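## Task

Remove the white block marked 1 from the tower and place it flat on the table at least roughly two block widths away from the tower. The remaining tower must stay in its original spot, with its top block flat and centred on the stack. Neither the removed block nor the top block may end up leaning on the robot. Release everything and pull the grippers away. Nothing may depend on the robot to stay in place at the end.

## Robot and tools

Robot: two arms, left_arm and right_arm, each a six-joint arm with a parallel two-finger gripper. Scene frame: origin on the table surface midway between the arms, +z up, +x pointing out over the table; left_arm sits on the +y side (base about (+0.002, +0.295, 0) m), right_arm on the -y side (base about (-0.016, -0.316, 0) m). The names do not refer to image sides. Each gripper has its own axes: fingers extend along its +z and close along its y. The reported hand point lies between the finger pads, roughly 1 cm back from the tips.

The 14-number row used by execute_actions and move: first left_arm's seven values dx, dy, dz, rx, ry, rz, opening, then right_arm's seven in the same order. All values lie in [-1, 1], and both arms must be filled even if only one moves. dx..rz are offsets, not poses: they are expressed in that gripper's own axes and counted from the gripper pose shown in the most recent result (for later calls within one reply, or before any result in the scene, from where the gripper is when the motion begins). Scale: 1.0 equals 0.6 m for translation or 180 degrees for rotation; rx, ry, rz form one rotation vector. Opening is absolute: +1 fully open (0.094 m), -1 closed. Sending zeros is not a pause; it pulls the arm back to its reference pose.

execute_actions(actions, pictures): actions holds at most one entry. An empty list just reports the state with pictures. An action {"rows": [...], "steps": n} has 1 to 15 rows and n from 7 to 15 control steps of 1/30 s; each row applies for one step, the final row repeats, and every row is measured from the same reference pose, not from the prior row. A wait {"steps": n} (up to 300) sends nothing and returns after n steps counted from the previous result, thinking time included. Set pictures true to receive camera images otherwise.

move(target, speed): target is one 14-number row as above, offsets from the last shown pose. Each gripper travels a straight path; both paths finish together in 0.5 to 10 s (cut off at 10 s). speed is the path top speed in m/s, 0.002 to 0.5, default 0.25; turning is capped at twice that in rad/s. The opening is sent at the start. Paths ignore obstacles and the other arm, and real motion lags, strays and may overshoot speed near full stretch. Faster contact and deeper targets past contact mean harder hits. The result has a move: line with the ending (done, off_target, moving, held, fault), limits (paced = the pose was clipped; held = some steps were blocked, after which the arm may jump fast) and each gripper's distance from its target.

wait(seconds): 0 to 10 s of letting the scene run with no new command.

zoom_image(camera, region): camera is cam_high, cam_low, cam_left_wrist or cam_right_wrist (all 504x504); region is [x0, y0, x1, y1] in pixels from the top-left corner, at most 504 by 504.

read_manual(section): only the licence texts; moves nothing.

Ending a reply without a tool call ends everything.

Timing: each per-step command is clipped to within 70 mm and 16 degrees of the measured pose, so long offsets take several actions; afterwards the arm only continues to its last clipped pose. An action's result is captured 7 steps before it ends; those steps run during your next reply. Thinking and writing time lets the simulation run. Only a result with nothing pending shows a Hand target line per arm.

Result lines: the state line gives each gripper's position (m) and quat_wxyz in the scene frame, somewhat inaccurate at long reach. grip_measured is the finger opening on the command scale; the last Joint positions value is the opening in metres. Readings may be off by about 1 mm per gripper, consistently. pose unreachable means the clearance check altered or blocked a command for the named arm; HELD flags steps where your row was not passed on. MOTOR HOT warns from 75 °C; at 90 °C that arm halts 10 s, at 100 °C it goes limp and drops; both appear as OVER-TEMPERATURE FAULT lines.

Practical points: arms usually stop a centimetre or more short, mostly low, and zero offsets let them droop further; to hold an arm, send the correcting offset in the first call of a reply and zeros after, raising the aim if it still sags. To grip, command an opening about 0.03 under grip_measured (less for a lighter hold); pads push up to roughly 50 to 62 N. Joint ranges (rad): waist -2.618..3.054, shoulder 0..3.142, elbow 0..3.142, wrist pitch -1.571..1.571, wrist yaw -1.571..1.571, wrist roll -2.094..2.094. Expect occasional brief tugs on a held part or nudges to loose objects. Avoid: arm-to-arm collisions or pressing, knocking anything off the table, dropping or slamming blocks, hard pushes into the tower, and holding loads long enough to overheat. Finish with grippers open and withdrawn so nothing rests on them.

Each tool is called after ">>>" as name([rows], argument=value, ...), one row to a line, values as JSON.

## Session

>>> execute_actions(actions=[])

Scene clock: 0.00 s of 3920.00 s.
left_arm: end_effector_position=(+0.3047, +0.3350, +0.1274) grip_measured=+1.000 end_effector_quat_wxyz=(+0.039, +0.772, +0.620, +0.135) | right_arm: end_effector_position=(+0.2430, -0.1091, +0.2916) grip_measured=+1.000 end_effector_quat_wxyz=(+0.585, -0.433, +0.568, -0.385)
Joint positions: left_arm=[-0.026  1.448  1.151 -1.006 -0.088  1.879  0.094] | right_arm=[ 1.146  1.072  0.623  0.406  1.103 -1.195  0.094]
Joint velocities: left_arm=[-0.002 -0.007  0.002  0.081 -0.022  0.022  0.   ] | right_arm=[-0.022  0.007 -0.002 -0.037  0.051  0.007  0.   ]
Hand target (left_arm): +0.306, +0.334, +0.132; +0.045, +0.771, +0.620, +0.140
Hand target (right_arm): +0.243, -0.110, +0.299; +0.593, -0.422, +0.571, -0.379

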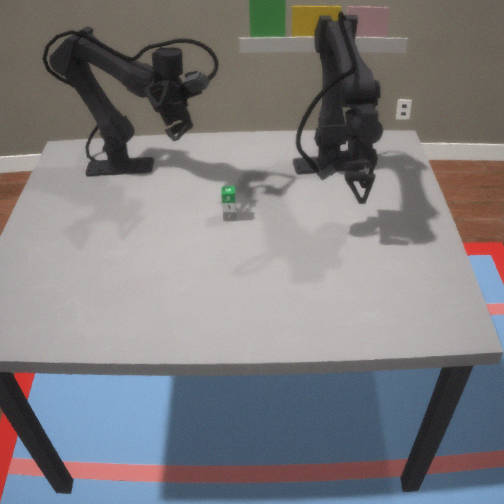

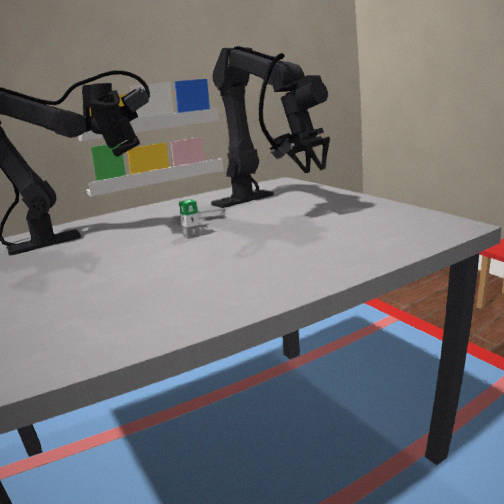

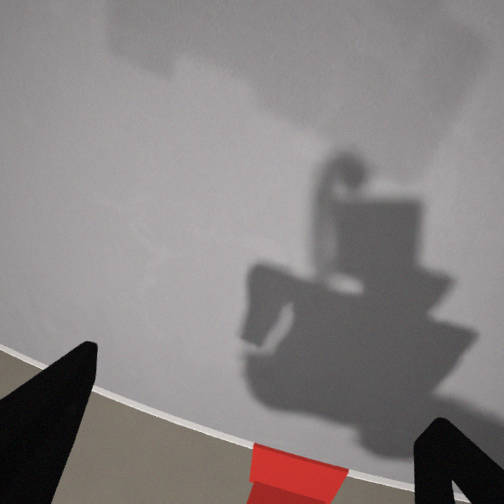

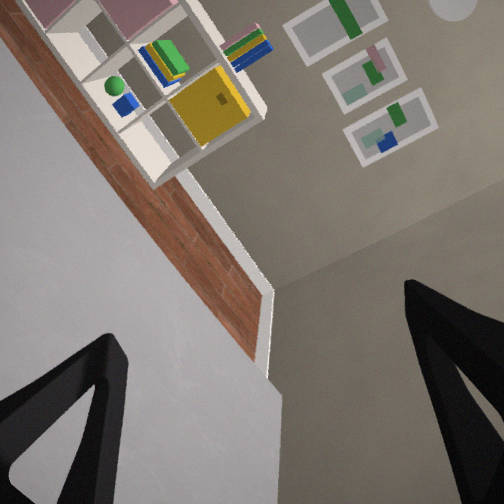

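>>> zoom_image(camera="cam_high", region=[200, 170, 270, 240])

>>> zoom_image(camera="cam_low", region=[155, 185, 225, 255])

Region (200, 170, 270, 240) of cam_high's 504x504 image, scaled by 7.200, with more detail than that image has.

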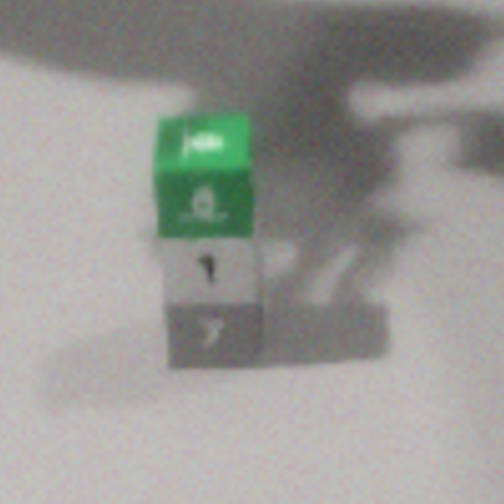

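Region (155, 185, 225, 255) of cam_low's 504x504 image, scaled by 7.200, with more detail than that image has.

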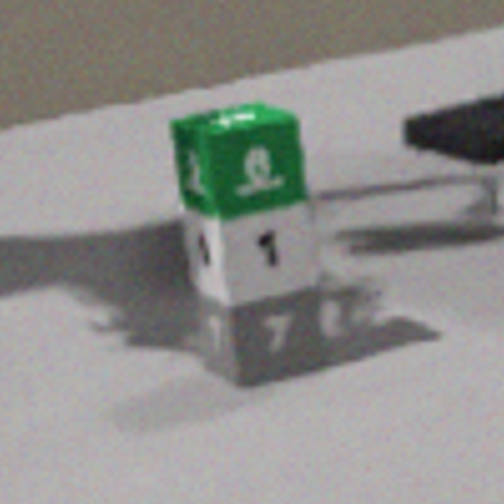

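>>> move(target=[-0.506,0.045,-0.2345,0.0788,-0.0435,-0.0688,1,0.3826,0.0281,-0.0095,-0.4847,0.1,-0.0675,1], speed=0.3)

Scene clock: 7.53 s of 3920.00 s.
left_arm: end_effector_position=(+0.2327, +0.0304, +0.2156) grip_measured=+1.000 end_effector_quat_wxyz=(+0.057, +0.709, +0.703, +0.013) | right_arm: end_effector_position=(+0.2512, -0.3215, +0.1928) grip_measured=+1.000 end_effector_quat_wxyz=(-0.014, +0.701, -0.713, +0.005)
Joint positions: left_arm=[-0.978  1.828  1.946 -1.578 -0.035  0.707  0.094] | right_arm=[-0.06   1.553  1.547 -1.539 -0.013 -1.586  0.094]
Joint velocities: left_arm=[-0.002 -0.002  0.002  0.022  0.037  0.051  0.   ] | right_arm=[-0.012 -0.017 -0.027 -0.051  0.081  0.007  0.   ]
Hand target (left_arm): +0.231, +0.026, +0.221; +0.062, +0.707, +0.704, +0.005
Hand target (right_arm): +0.251, -0.323, +0.197; -0.013, +0.702, -0.712, +0.005
Off the commanded pose (left_arm): 0.012 m, 7 deg.
Off the commanded pose (right_arm): 0.007 m, 2 deg.
joint sent to its limit (left arm) — the command would take joint 4 (wrist pitch) past its lower limit, so that joint was sent only as far as its limit.
joint sent to its limit (right arm) — the command would take joint 4 (wrist pitch) past its lower limit, so that joint was sent only as far as its limit.
Kept back: nothing.
After step 90, 1.30 s passed at rest.
move: off_target (left_arm)

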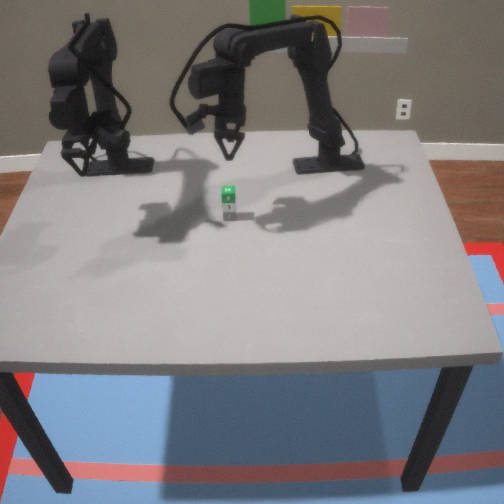

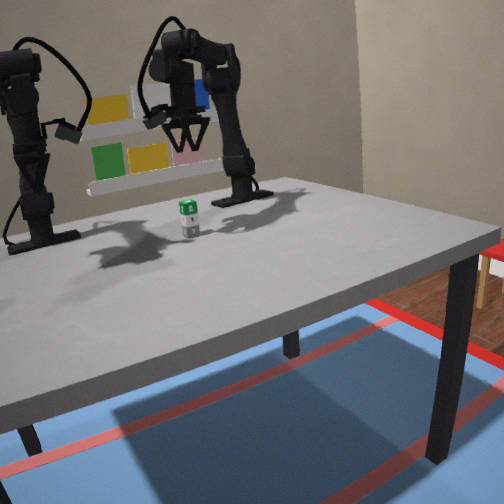

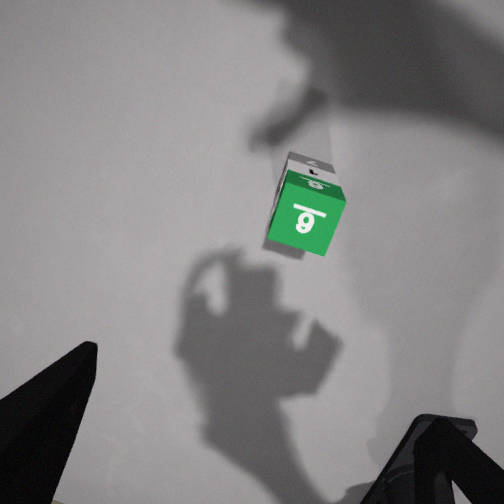

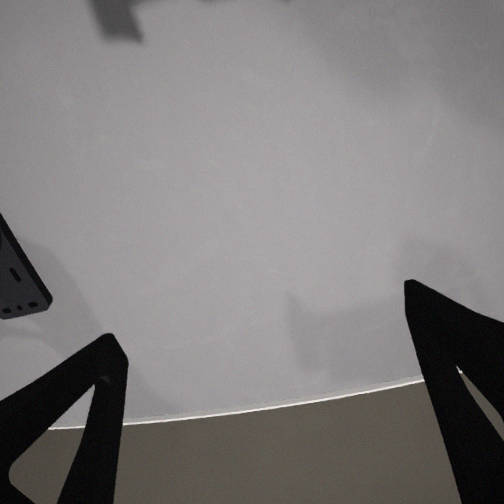

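>>> move(target=[-0.0175,-0.0089,0.1312,0.0315,0.0198,-0.0027,1,0,0,-0.007,0,0,0,1], speed=0.15)

Scene clock: 12.43 s of 3920.00 s.
left_arm: end_effector_position=(+0.2378, +0.0192, +0.1364) grip_measured=+1.000 end_effector_quat_wxyz=(-0.009, +0.707, +0.707, +0.009) | right_arm: end_effector_position=(+0.2508, -0.3215, +0.1928) grip_measured=+1.000 end_effector_quat_wxyz=(-0.013, +0.701, -0.713, +0.005)
Joint positions: left_arm=[-0.978  1.944  1.785 -1.432 -0.017  0.696  0.094] | right_arm=[-0.06   1.553  1.547 -1.54  -0.013 -1.587  0.094]
Joint velocities: left_arm=[-0.007 -0.007 -0.007 -0.037 -0.037 -0.022  0.   ] | right_arm=[ 0.027 -0.002  0.002  0.022 -0.022 -0.022  0.   ]
Hand target (left_arm): +0.235, +0.014, +0.138; -0.001, +0.707, +0.707, +0.001
Hand target (right_arm): +0.251, -0.321, +0.197; -0.014, +0.701, -0.713, +0.005
Off the commanded pose (left_arm): 0.005 m, 1 deg.
Off the commanded pose (right_arm): 0.004 m, 0 deg.
Kept back: nothing.
After step 90, 0.87 s passed at rest.
move: done

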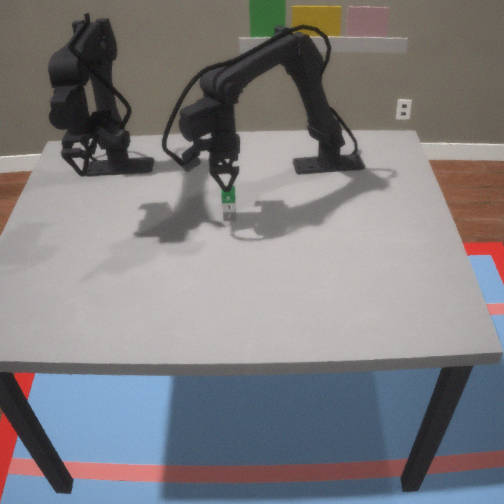

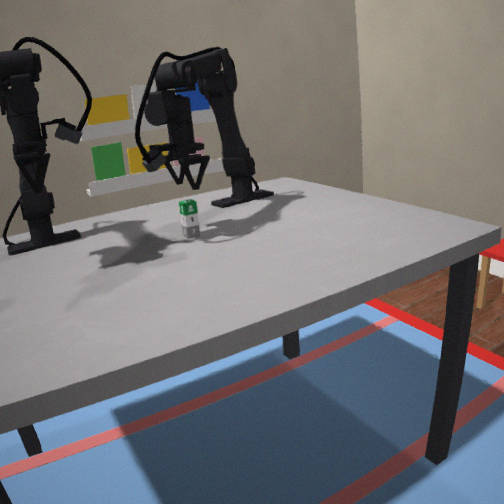

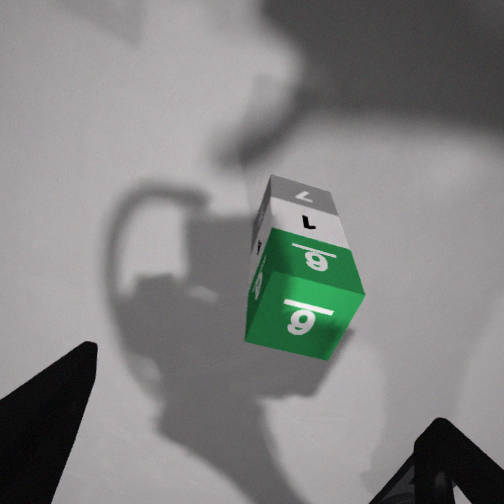

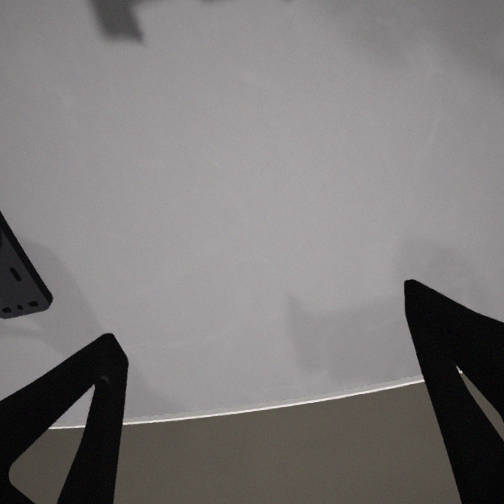

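>>> zoom_image(camera="cam_high", region=[185, 140, 275, 230])

>>> zoom_image(camera="cam_low", region=[140, 150, 240, 250])

Region (185, 140, 275, 230) of cam_high's 504x504 image, scaled by 5.600, with more detail than that image has.

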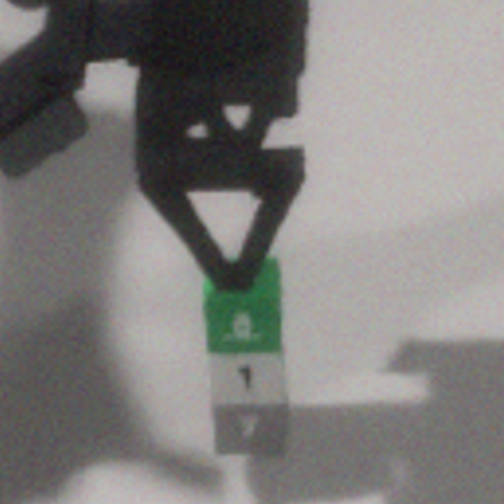

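Region (140, 150, 240, 250) of cam_low's 504x504 image, scaled by 5.040, with more detail than that image has.

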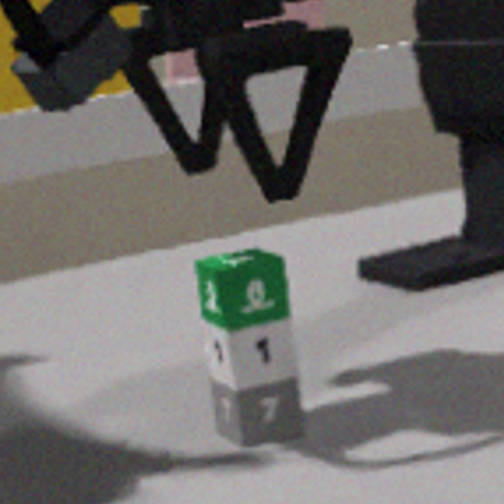

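>>> move(target=[-0.003,-0.02,0.093,0,-0.008,0,0.5,0,0,-0.007,0,0,0,1], speed=0.08)

>>> zoom_image(camera="cam_high", region=[185, 140, 275, 230])

>>> zoom_image(camera="cam_low", region=[140, 150, 240, 250])

Scene clock: 16.73 s of 3920.00 s.
left_arm: end_effector_position=(+0.2288, +0.0231, +0.0742) grip_measured=+0.502 end_effector_quat_wxyz=(-0.015, +0.706, +0.708, +0.009) | right_arm: end_effector_position=(+0.2508, -0.3215, +0.1928) grip_measured=+1.000 end_effector_quat_wxyz=(-0.013, +0.701, -0.713, +0.005)
Joint positions: left_arm=[-0.989  1.932  1.52  -1.191 -0.015  0.682  0.071] | right_arm=[-0.06   1.553  1.547 -1.54  -0.013 -1.587  0.094]
Joint velocities: left_arm=[ 0.002 -0.012  0.012  0.007 -0.022  0.007 -0.   ] | right_arm=[-0.007 -0.007  0.012 -0.037  0.037 -0.022  0.   ]
Hand target (left_arm): +0.226, +0.018, +0.080; -0.001, +0.707, +0.708, +0.000
Hand target (right_arm): +0.251, -0.321, +0.197; -0.013, +0.701, -0.713, +0.005
Off the commanded pose (left_arm): 0.008 m, 2 deg.
Off the commanded pose (right_arm): 0.004 m, 0 deg.
Kept back: nothing.
move: done

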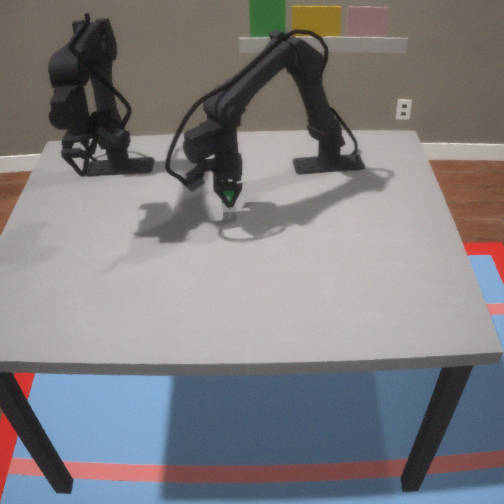

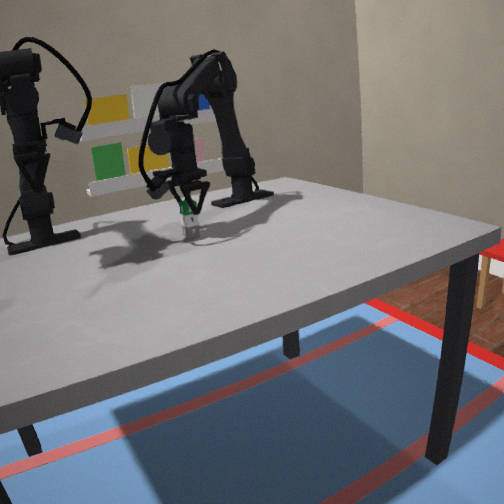

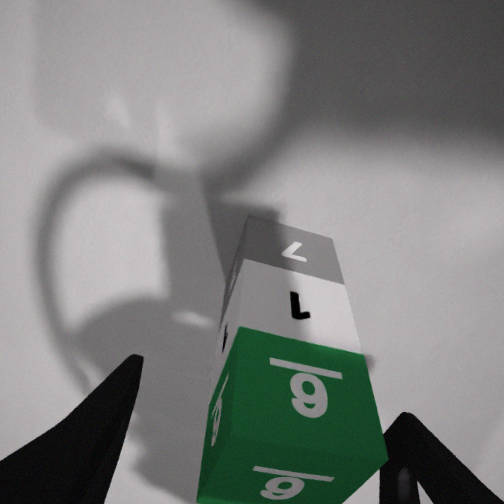

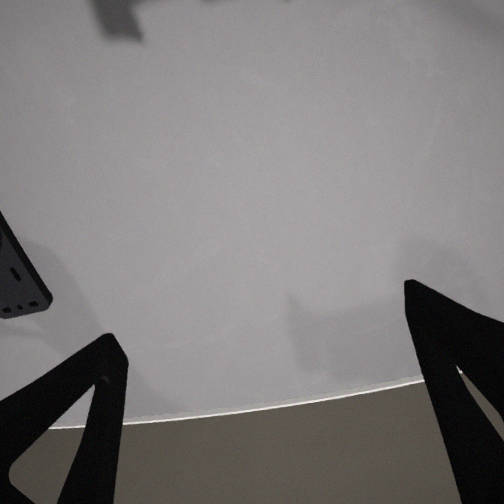

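Region (185, 140, 275, 230) of cam_high's 504x504 image, scaled by 5.600, with more detail than that image has.

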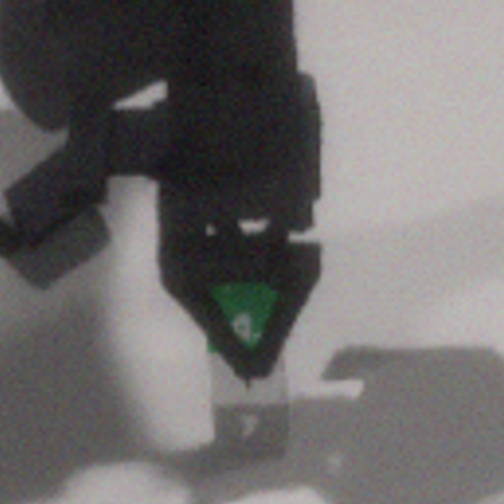

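Region (140, 150, 240, 250) of cam_low's 504x504 image, scaled by 5.040, with more detail than that image has.

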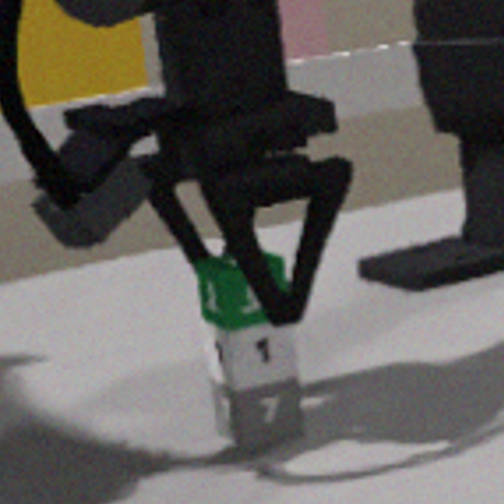

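>>> move(target=[-0.0118,-0.0113,-0.0167,-0.0027,-0.0108,0.001,0.0,0,0,-0.007,0,0,0,1], speed=0.03)

>>> zoom_image(camera="cam_high", region=[185, 140, 275, 230])

>>> zoom_image(camera="cam_low", region=[140, 150, 240, 250])

Scene clock: 19.00 s of 3920.00 s.
left_arm: end_effector_position=(+0.2255, +0.0199, +0.0742) grip_measured=+0.002 end_effector_quat_wxyz=(-0.014, +0.707, +0.707, +0.009) | right_arm: end_effector_position=(+0.2508, -0.3215, +0.1928) grip_measured=+1.000 end_effector_quat_wxyz=(-0.013, +0.701, -0.713, +0.005)
Joint positions: left_arm=[-1.002  1.932  1.52  -1.189 -0.014  0.672  0.047] | right_arm=[-0.06   1.553  1.547 -1.54  -0.013 -1.587  0.094]
Joint velocities: left_arm=[-0.032 -0.007 -0.002 -0.081  0.051  0.051 -0.001] | right_arm=[ 0.007  0.002 -0.012  0.007 -0.066  0.007  0.   ]
Hand target (left_arm): +0.222, +0.016, +0.084; -0.000, +0.707, +0.707, -0.000
Hand target (right_arm): +0.251, -0.321, +0.197; -0.013, +0.701, -0.713, +0.005
Off the commanded pose (left_arm): 0.011 m, 2 deg.
Off the commanded pose (right_arm): 0.004 m, 0 deg.
Kept back: nothing.
move: off_target (left_arm)

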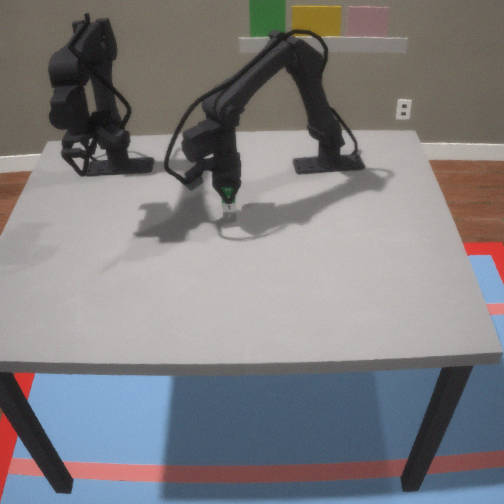

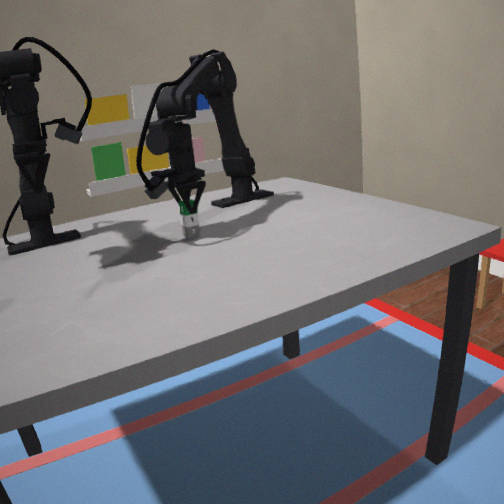

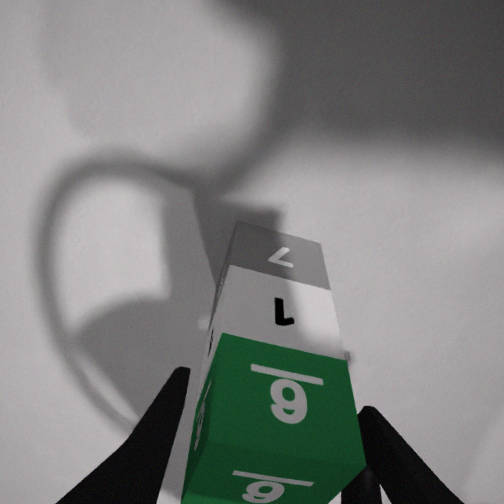

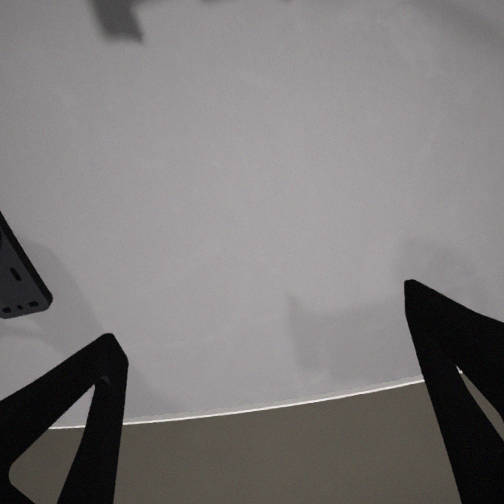

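Region (185, 140, 275, 230) of cam_high's 504x504 image, scaled by 5.600, with more detail than that image has.

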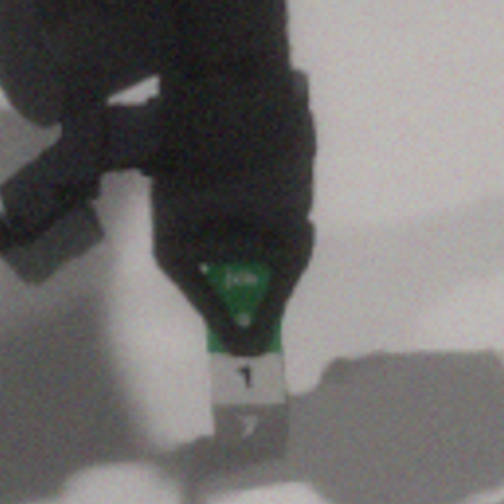

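Region (140, 150, 240, 250) of cam_low's 504x504 image, scaled by 5.040, with more detail than that image has.

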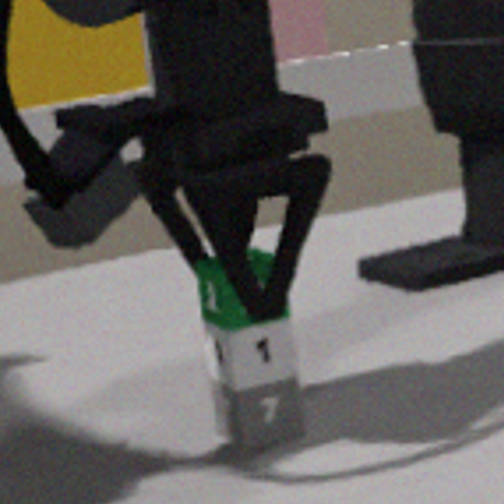

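>>> move(target=[-0.0065,-0.005,-0.0163,-0.0022,-0.0103,0,-0.39,0,0,-0.007,0,0,0,1], speed=0.03)

Scene clock: 20.17 s of 3920.00 s.
left_arm: end_effector_position=(+0.2255, +0.0198, +0.0742) grip_measured=-0.338 end_effector_quat_wxyz=(-0.014, +0.706, +0.708, +0.008) | right_arm: end_effector_position=(+0.2508, -0.3215, +0.1928) grip_measured=+1.000 end_effector_quat_wxyz=(-0.013, +0.701, -0.713, +0.005)
Joint positions: left_arm=[-1.002  1.932  1.52  -1.189 -0.013  0.671  0.031] | right_arm=[-0.06   1.553  1.547 -1.54  -0.013 -1.587  0.094]
Joint velocities: left_arm=[-0.002  0.002 -0.007  0.051 -0.095 -0.007 -0.   ] | right_arm=[-0.007  0.002 -0.002  0.022 -0.022 -0.051  0.   ]
Hand target (left_arm): +0.223, +0.016, +0.084; -0.001, +0.707, +0.707, -0.001
Hand target (right_arm): +0.251, -0.321, +0.197; -0.013, +0.701, -0.713, +0.005
Off the commanded pose (left_arm): 0.011 m, 2 deg.
Off the commanded pose (right_arm): 0.004 m, 0 deg.
Kept back: nothing.
move: off_target (left_arm)

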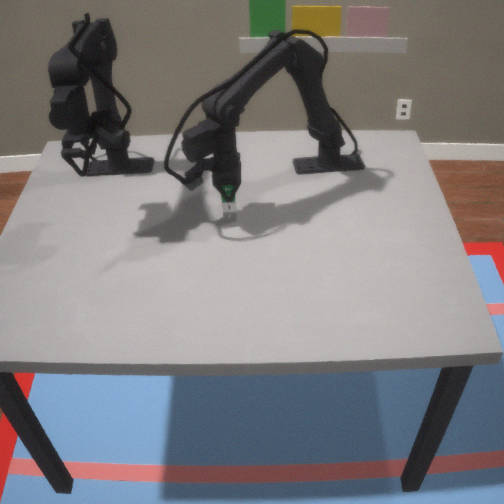

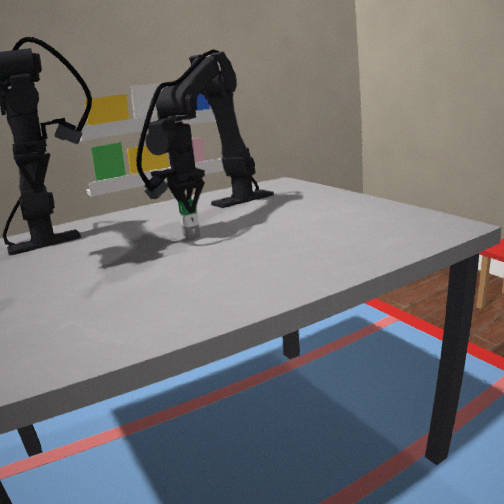

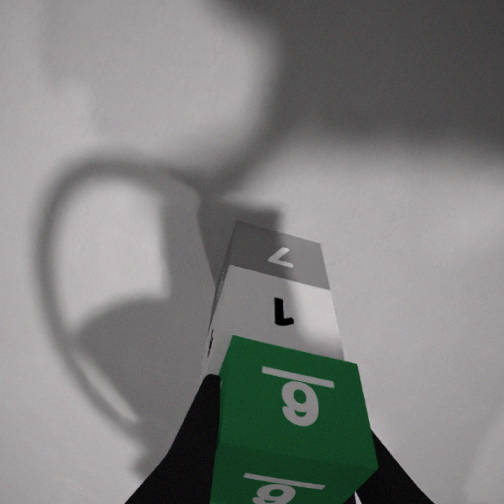

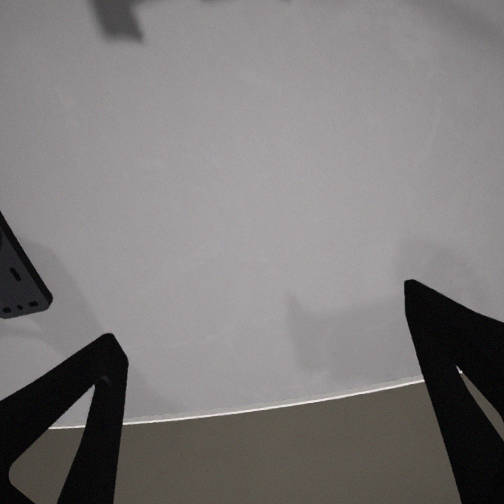

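>>> move(target=[-0.004,0,-0.1,-0.0022,-0.0103,0,-0.372,0,0,-0.007,0,0,0,1], speed=0.08)

>>> move(target=[0.517,0,-0.01,0,0,0,-0.372,-0.542,0.051,0.135,-0.0081,0.0036,-0.0054,1], speed=0.25)

>>> zoom_image(camera="cam_high", region=[185, 140, 275, 230])

>>> zoom_image(camera="cam_low", region=[140, 150, 240, 250])

Scene clock: 22.67 s of 3920.00 s.
left_arm: end_effector_position=(+0.2252, +0.0201, +0.1211) grip_measured=-0.338 end_effector_quat_wxyz=(-0.016, +0.706, +0.708, +0.008) | right_arm: end_effector_position=(+0.2508, -0.3215, +0.1928) grip_measured=+1.000 end_effector_quat_wxyz=(-0.013, +0.701, -0.713, +0.005)
Joint positions: left_arm=[-1.002  1.918  1.688 -1.374 -0.013  0.671  0.031] | right_arm=[-0.06   1.553  1.547 -1.54  -0.013 -1.587  0.094]
Joint velocities: left_arm=[ 0.007  0.012 -0.007  0.037 -0.007 -0.007  0.   ] | right_arm=[-0.002 -0.017 -0.007 -0.022  0.037  0.007  0.   ]
Hand target (left_arm): +0.226, +0.017, +0.134; -0.001, +0.706, +0.708, -0.001
Hand target (right_arm): +0.251, -0.321, +0.197; -0.013, +0.701, -0.713, +0.005
Off the commanded pose (left_arm): 0.014 m, 2 deg.
Off the commanded pose (right_arm): 0.004 m, 0 deg.
Kept back: nothing.
move: off_target (left_arm)

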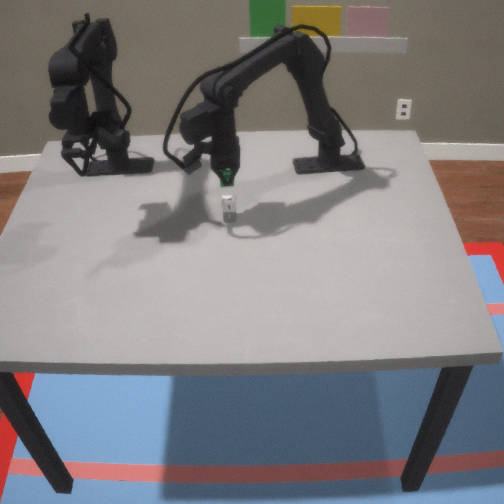

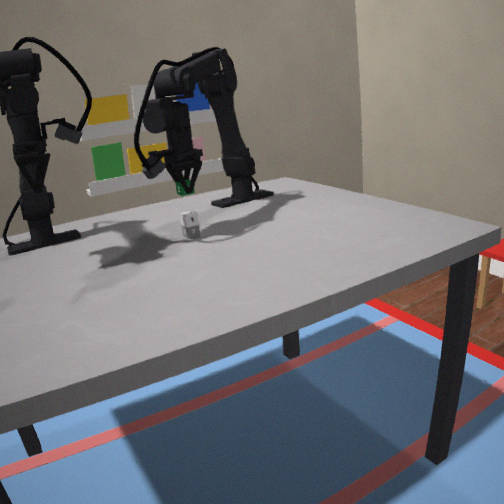

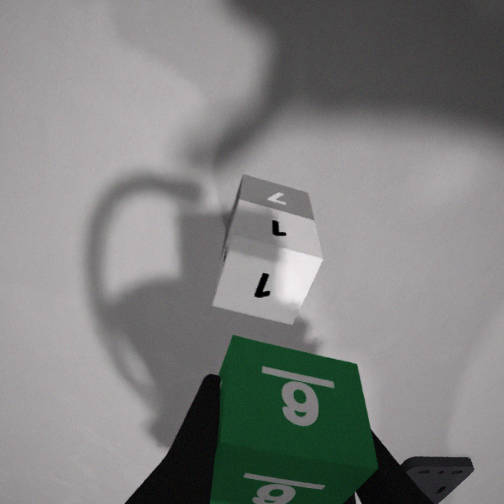

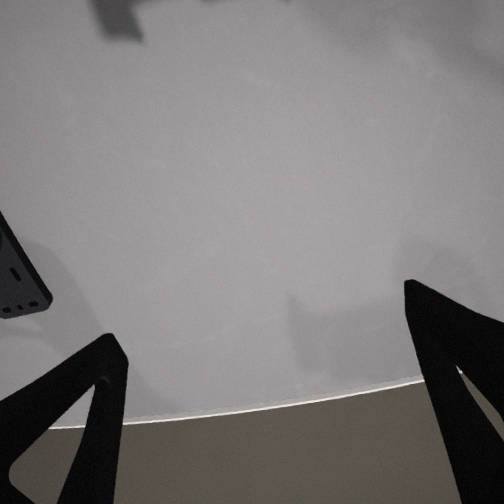

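Scene clock: 24.70 s of 3920.00 s.
left_arm: end_effector_position=(+0.2277, +0.3262, +0.1267) grip_measured=-0.338 end_effector_quat_wxyz=(-0.023, +0.705, +0.709, +0.001) | right_arm: end_effector_position=(+0.2215, +0.0051, +0.1028) grip_measured=+1.000 end_effector_quat_wxyz=(+0.010, +0.712, -0.702, -0.003)
Joint positions: left_arm=[ 0.002  1.429  1.169 -1.339 -0.036  1.672  0.031] | right_arm=[ 0.902  2.093  1.868 -1.364 -0.008 -0.657  0.094]
Joint velocities: left_arm=[ 0.017 -0.017 -0.002  0.051 -0.022  0.11   0.   ] | right_arm=[-0.007 -0.012 -0.007  0.022  0.066  0.022  0.   ]
Hand target (left_arm): +0.226, +0.325, +0.131; -0.017, +0.706, +0.708, -0.001
Hand target (right_arm): +0.223, +0.007, +0.108; +0.005, +0.707, -0.707, -0.005
Off the commanded pose (left_arm): 0.012 m, 1 deg.
Off the commanded pose (right_arm): 0.014 m, 1 deg.
Kept back: nothing.
move: off_target (left_arm, right_arm)

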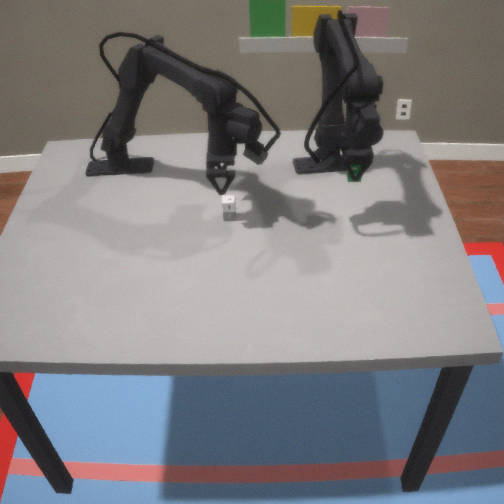

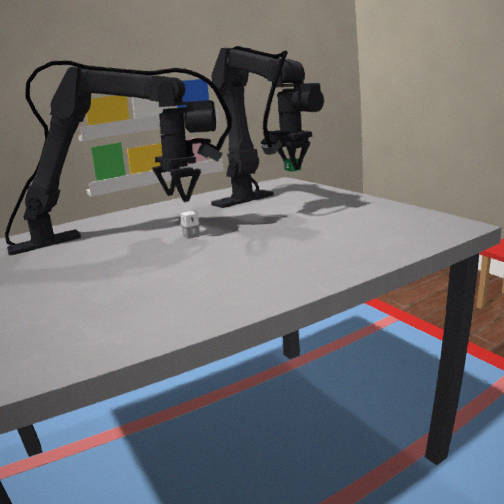

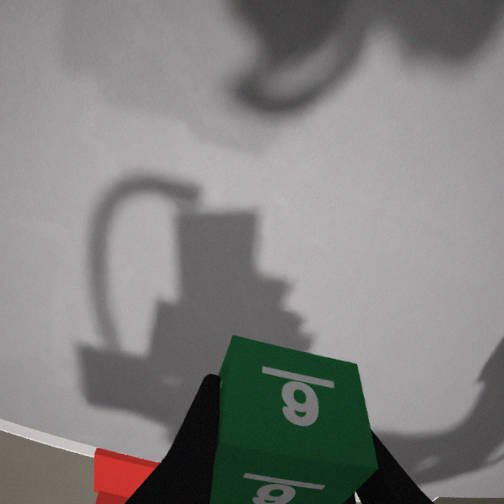

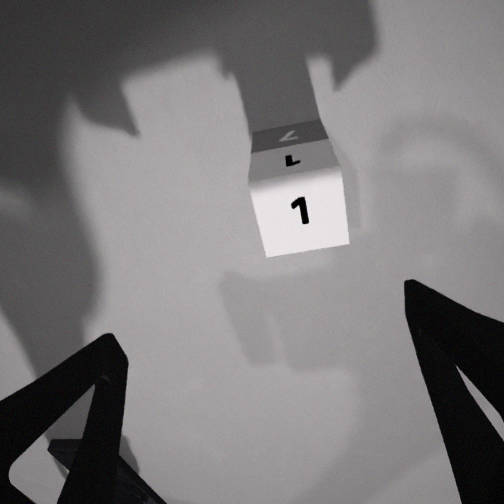

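Region (185, 140, 275, 230) of cam_high's 504x504 image, scaled by 5.600, with more detail than that image has.

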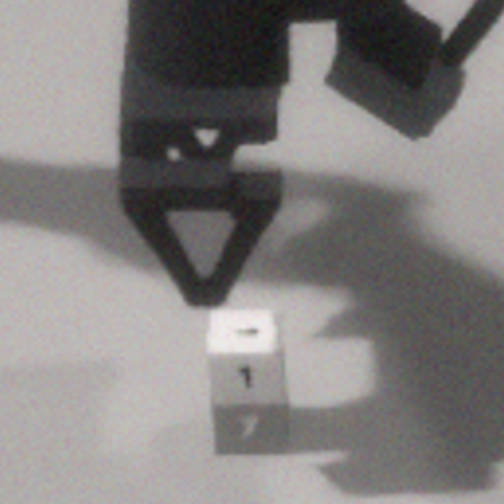

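Region (140, 150, 240, 250) of cam_low's 504x504 image, scaled by 5.040, with more detail than that image has.

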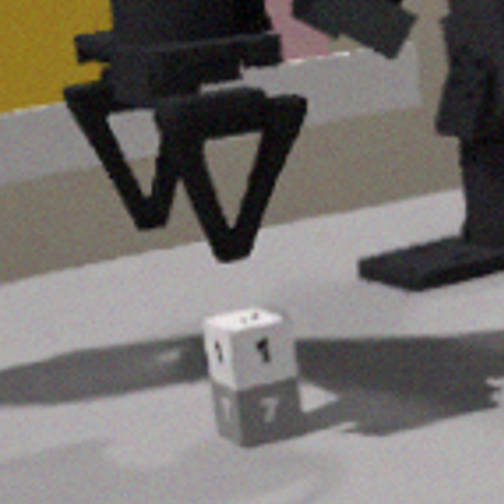

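>>> move(target=[0,0,-0.007,0,0,0,-0.372,-0.0275,-0.0373,0.0833,0.0059,-0.0032,0.0045,0.5], speed=0.08)

>>> zoom_image(camera="cam_high", region=[185, 140, 275, 230])

>>> zoom_image(camera="cam_low", region=[140, 150, 240, 250])

Scene clock: 27.40 s of 3920.00 s.
left_arm: end_effector_position=(+0.2268, +0.3300, +0.1268) grip_measured=-0.338 end_effector_quat_wxyz=(-0.027, +0.703, +0.711, +0.003) | right_arm: end_effector_position=(+0.2375, +0.0204, +0.0554) grip_measured=+0.503 end_effector_quat_wxyz=(+0.005, +0.709, -0.705, -0.003)
Joint positions: left_arm=[ 0.012  1.429  1.169 -1.341 -0.046  1.675  0.031] | right_arm=[ 0.894  2.188  1.829 -1.219 -0.007 -0.656  0.071]
Joint velocities: left_arm=[-0.007 -0.022 -0.017  0.007 -0.022 -0.022 -0.001] | right_arm=[ 0.002  0.007 -0.017 -0.095  0.022 -0.037 -0.   ]
Hand target (left_arm): +0.228, +0.326, +0.131; -0.023, +0.705, +0.709, +0.001
Hand target (right_arm): +0.243, +0.020, +0.052; -0.001, +0.707, -0.707, +0.000
Off the commanded pose (left_arm): 0.006 m, 1 deg.
Off the commanded pose (right_arm): 0.006 m, 1 deg.
Kept back: nothing.
move: done

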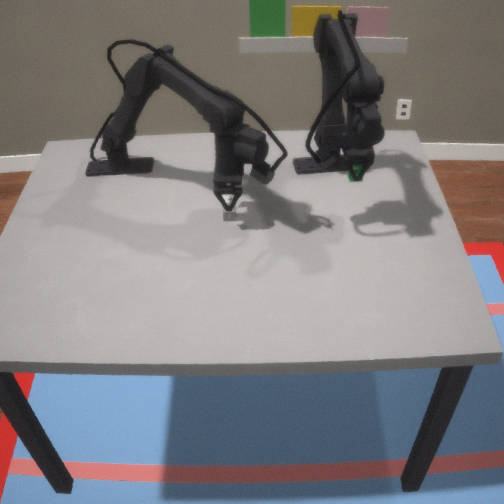

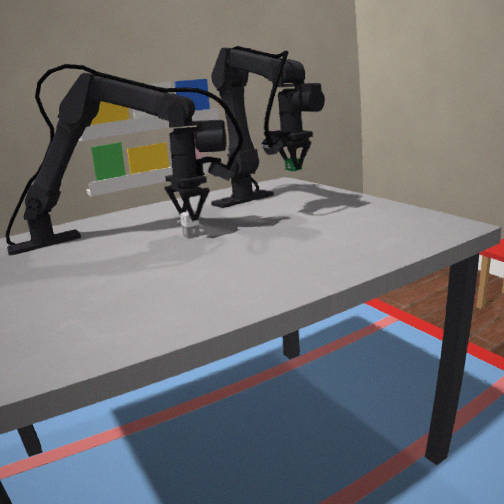

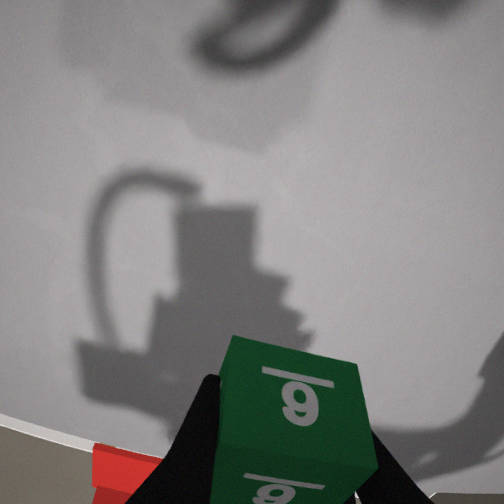

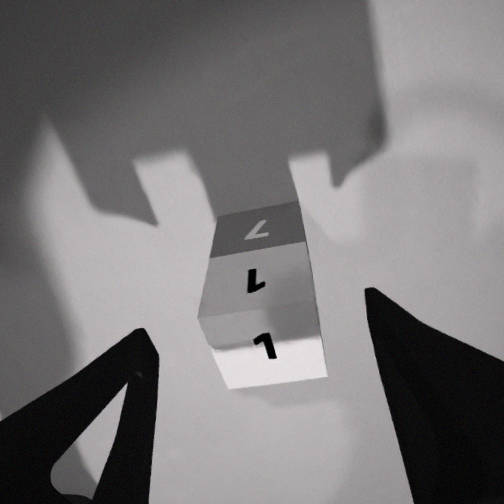

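Region (185, 140, 275, 230) of cam_high's 504x504 image, scaled by 5.600, with more detail than that image has.

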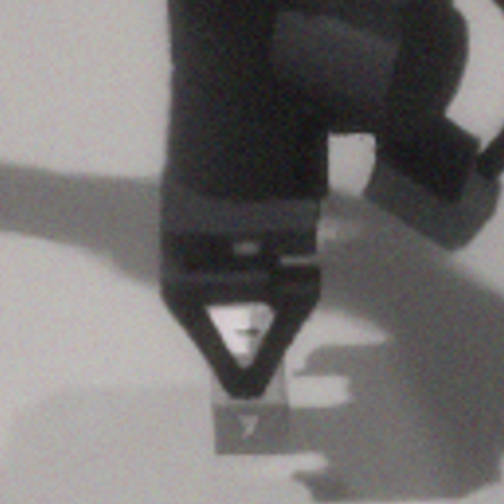

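Region (140, 150, 240, 250) of cam_low's 504x504 image, scaled by 5.040, with more detail than that image has.

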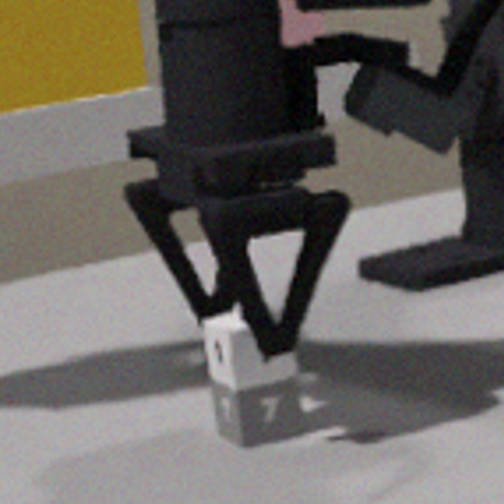

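>>> move(target=[0,0,-0.007,0,0,0,-0.372,-0.001,-0.006,0.022,0.0036,-0.001,0.002,0.1], speed=0.03)

>>> zoom_image(camera="cam_high", region=[185, 140, 275, 230])

>>> zoom_image(camera="cam_low", region=[140, 150, 240, 250])

Scene clock: 28.80 s of 3920.00 s.
left_arm: end_effector_position=(+0.2263, +0.3300, +0.1268) grip_measured=-0.338 end_effector_quat_wxyz=(-0.028, +0.703, +0.711, +0.002) | right_arm: end_effector_position=(+0.2374, +0.0202, +0.0470) grip_measured=+0.103 end_effector_quat_wxyz=(+0.003, +0.709, -0.705, -0.003)
Joint positions: left_arm=[ 0.012  1.429  1.169 -1.343 -0.046  1.675  0.031] | right_arm=[ 0.894  2.188  1.795 -1.182 -0.007 -0.656  0.052]
Joint velocities: left_arm=[-0.007 -0.012 -0.002  0.051  0.007  0.051  0.   ] | right_arm=[-0.002 -0.007 -0.007 -0.037  0.051 -0.051 -0.   ]
Hand target (left_arm): +0.227, +0.330, +0.131; -0.027, +0.703, +0.711, +0.003
Hand target (right_arm): +0.241, +0.021, +0.042; -0.000, +0.707, -0.707, -0.000
Off the commanded pose (left_arm): 0.004 m, 0 deg.
Off the commanded pose (right_arm): 0.006 m, 1 deg.
Kept back: nothing.
move: done

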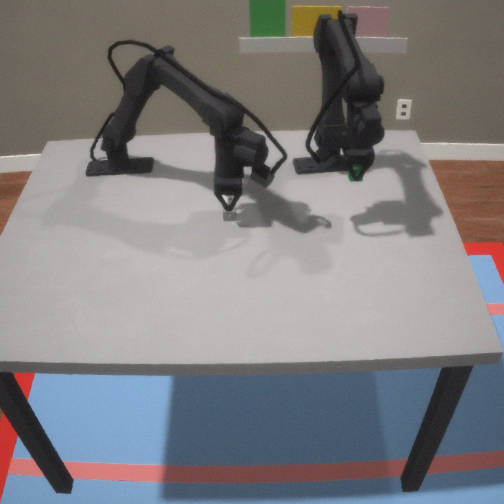

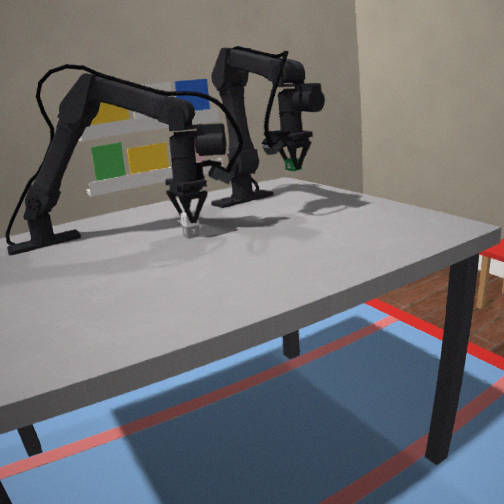

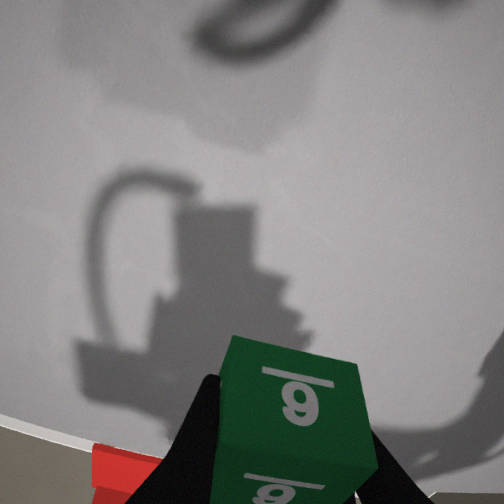

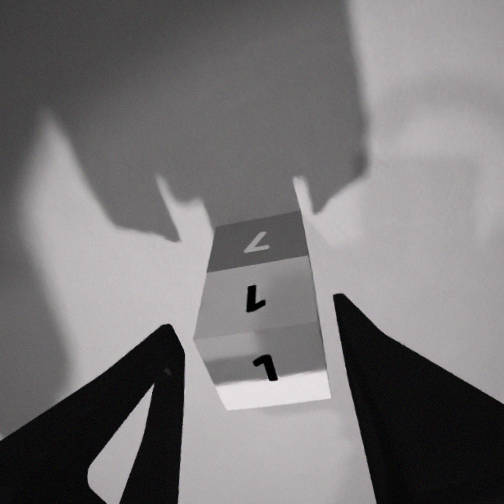

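Region (185, 140, 275, 230) of cam_high's 504x504 image, scaled by 5.600, with more detail than that image has.

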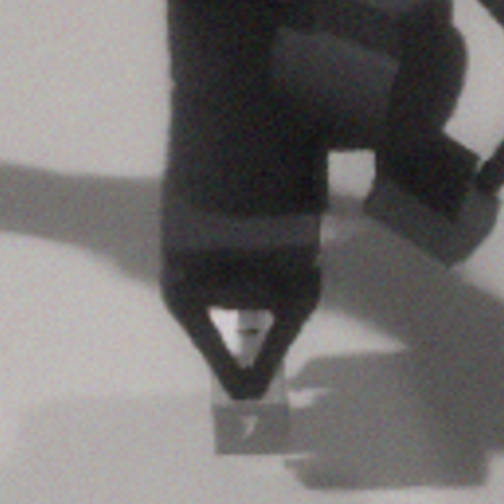

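Region (140, 150, 240, 250) of cam_low's 504x504 image, scaled by 5.040, with more detail than that image has.

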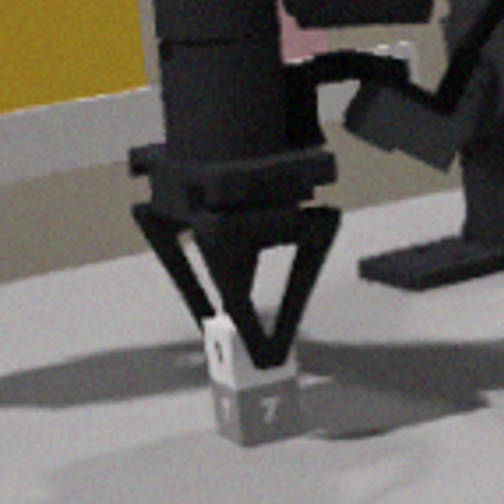

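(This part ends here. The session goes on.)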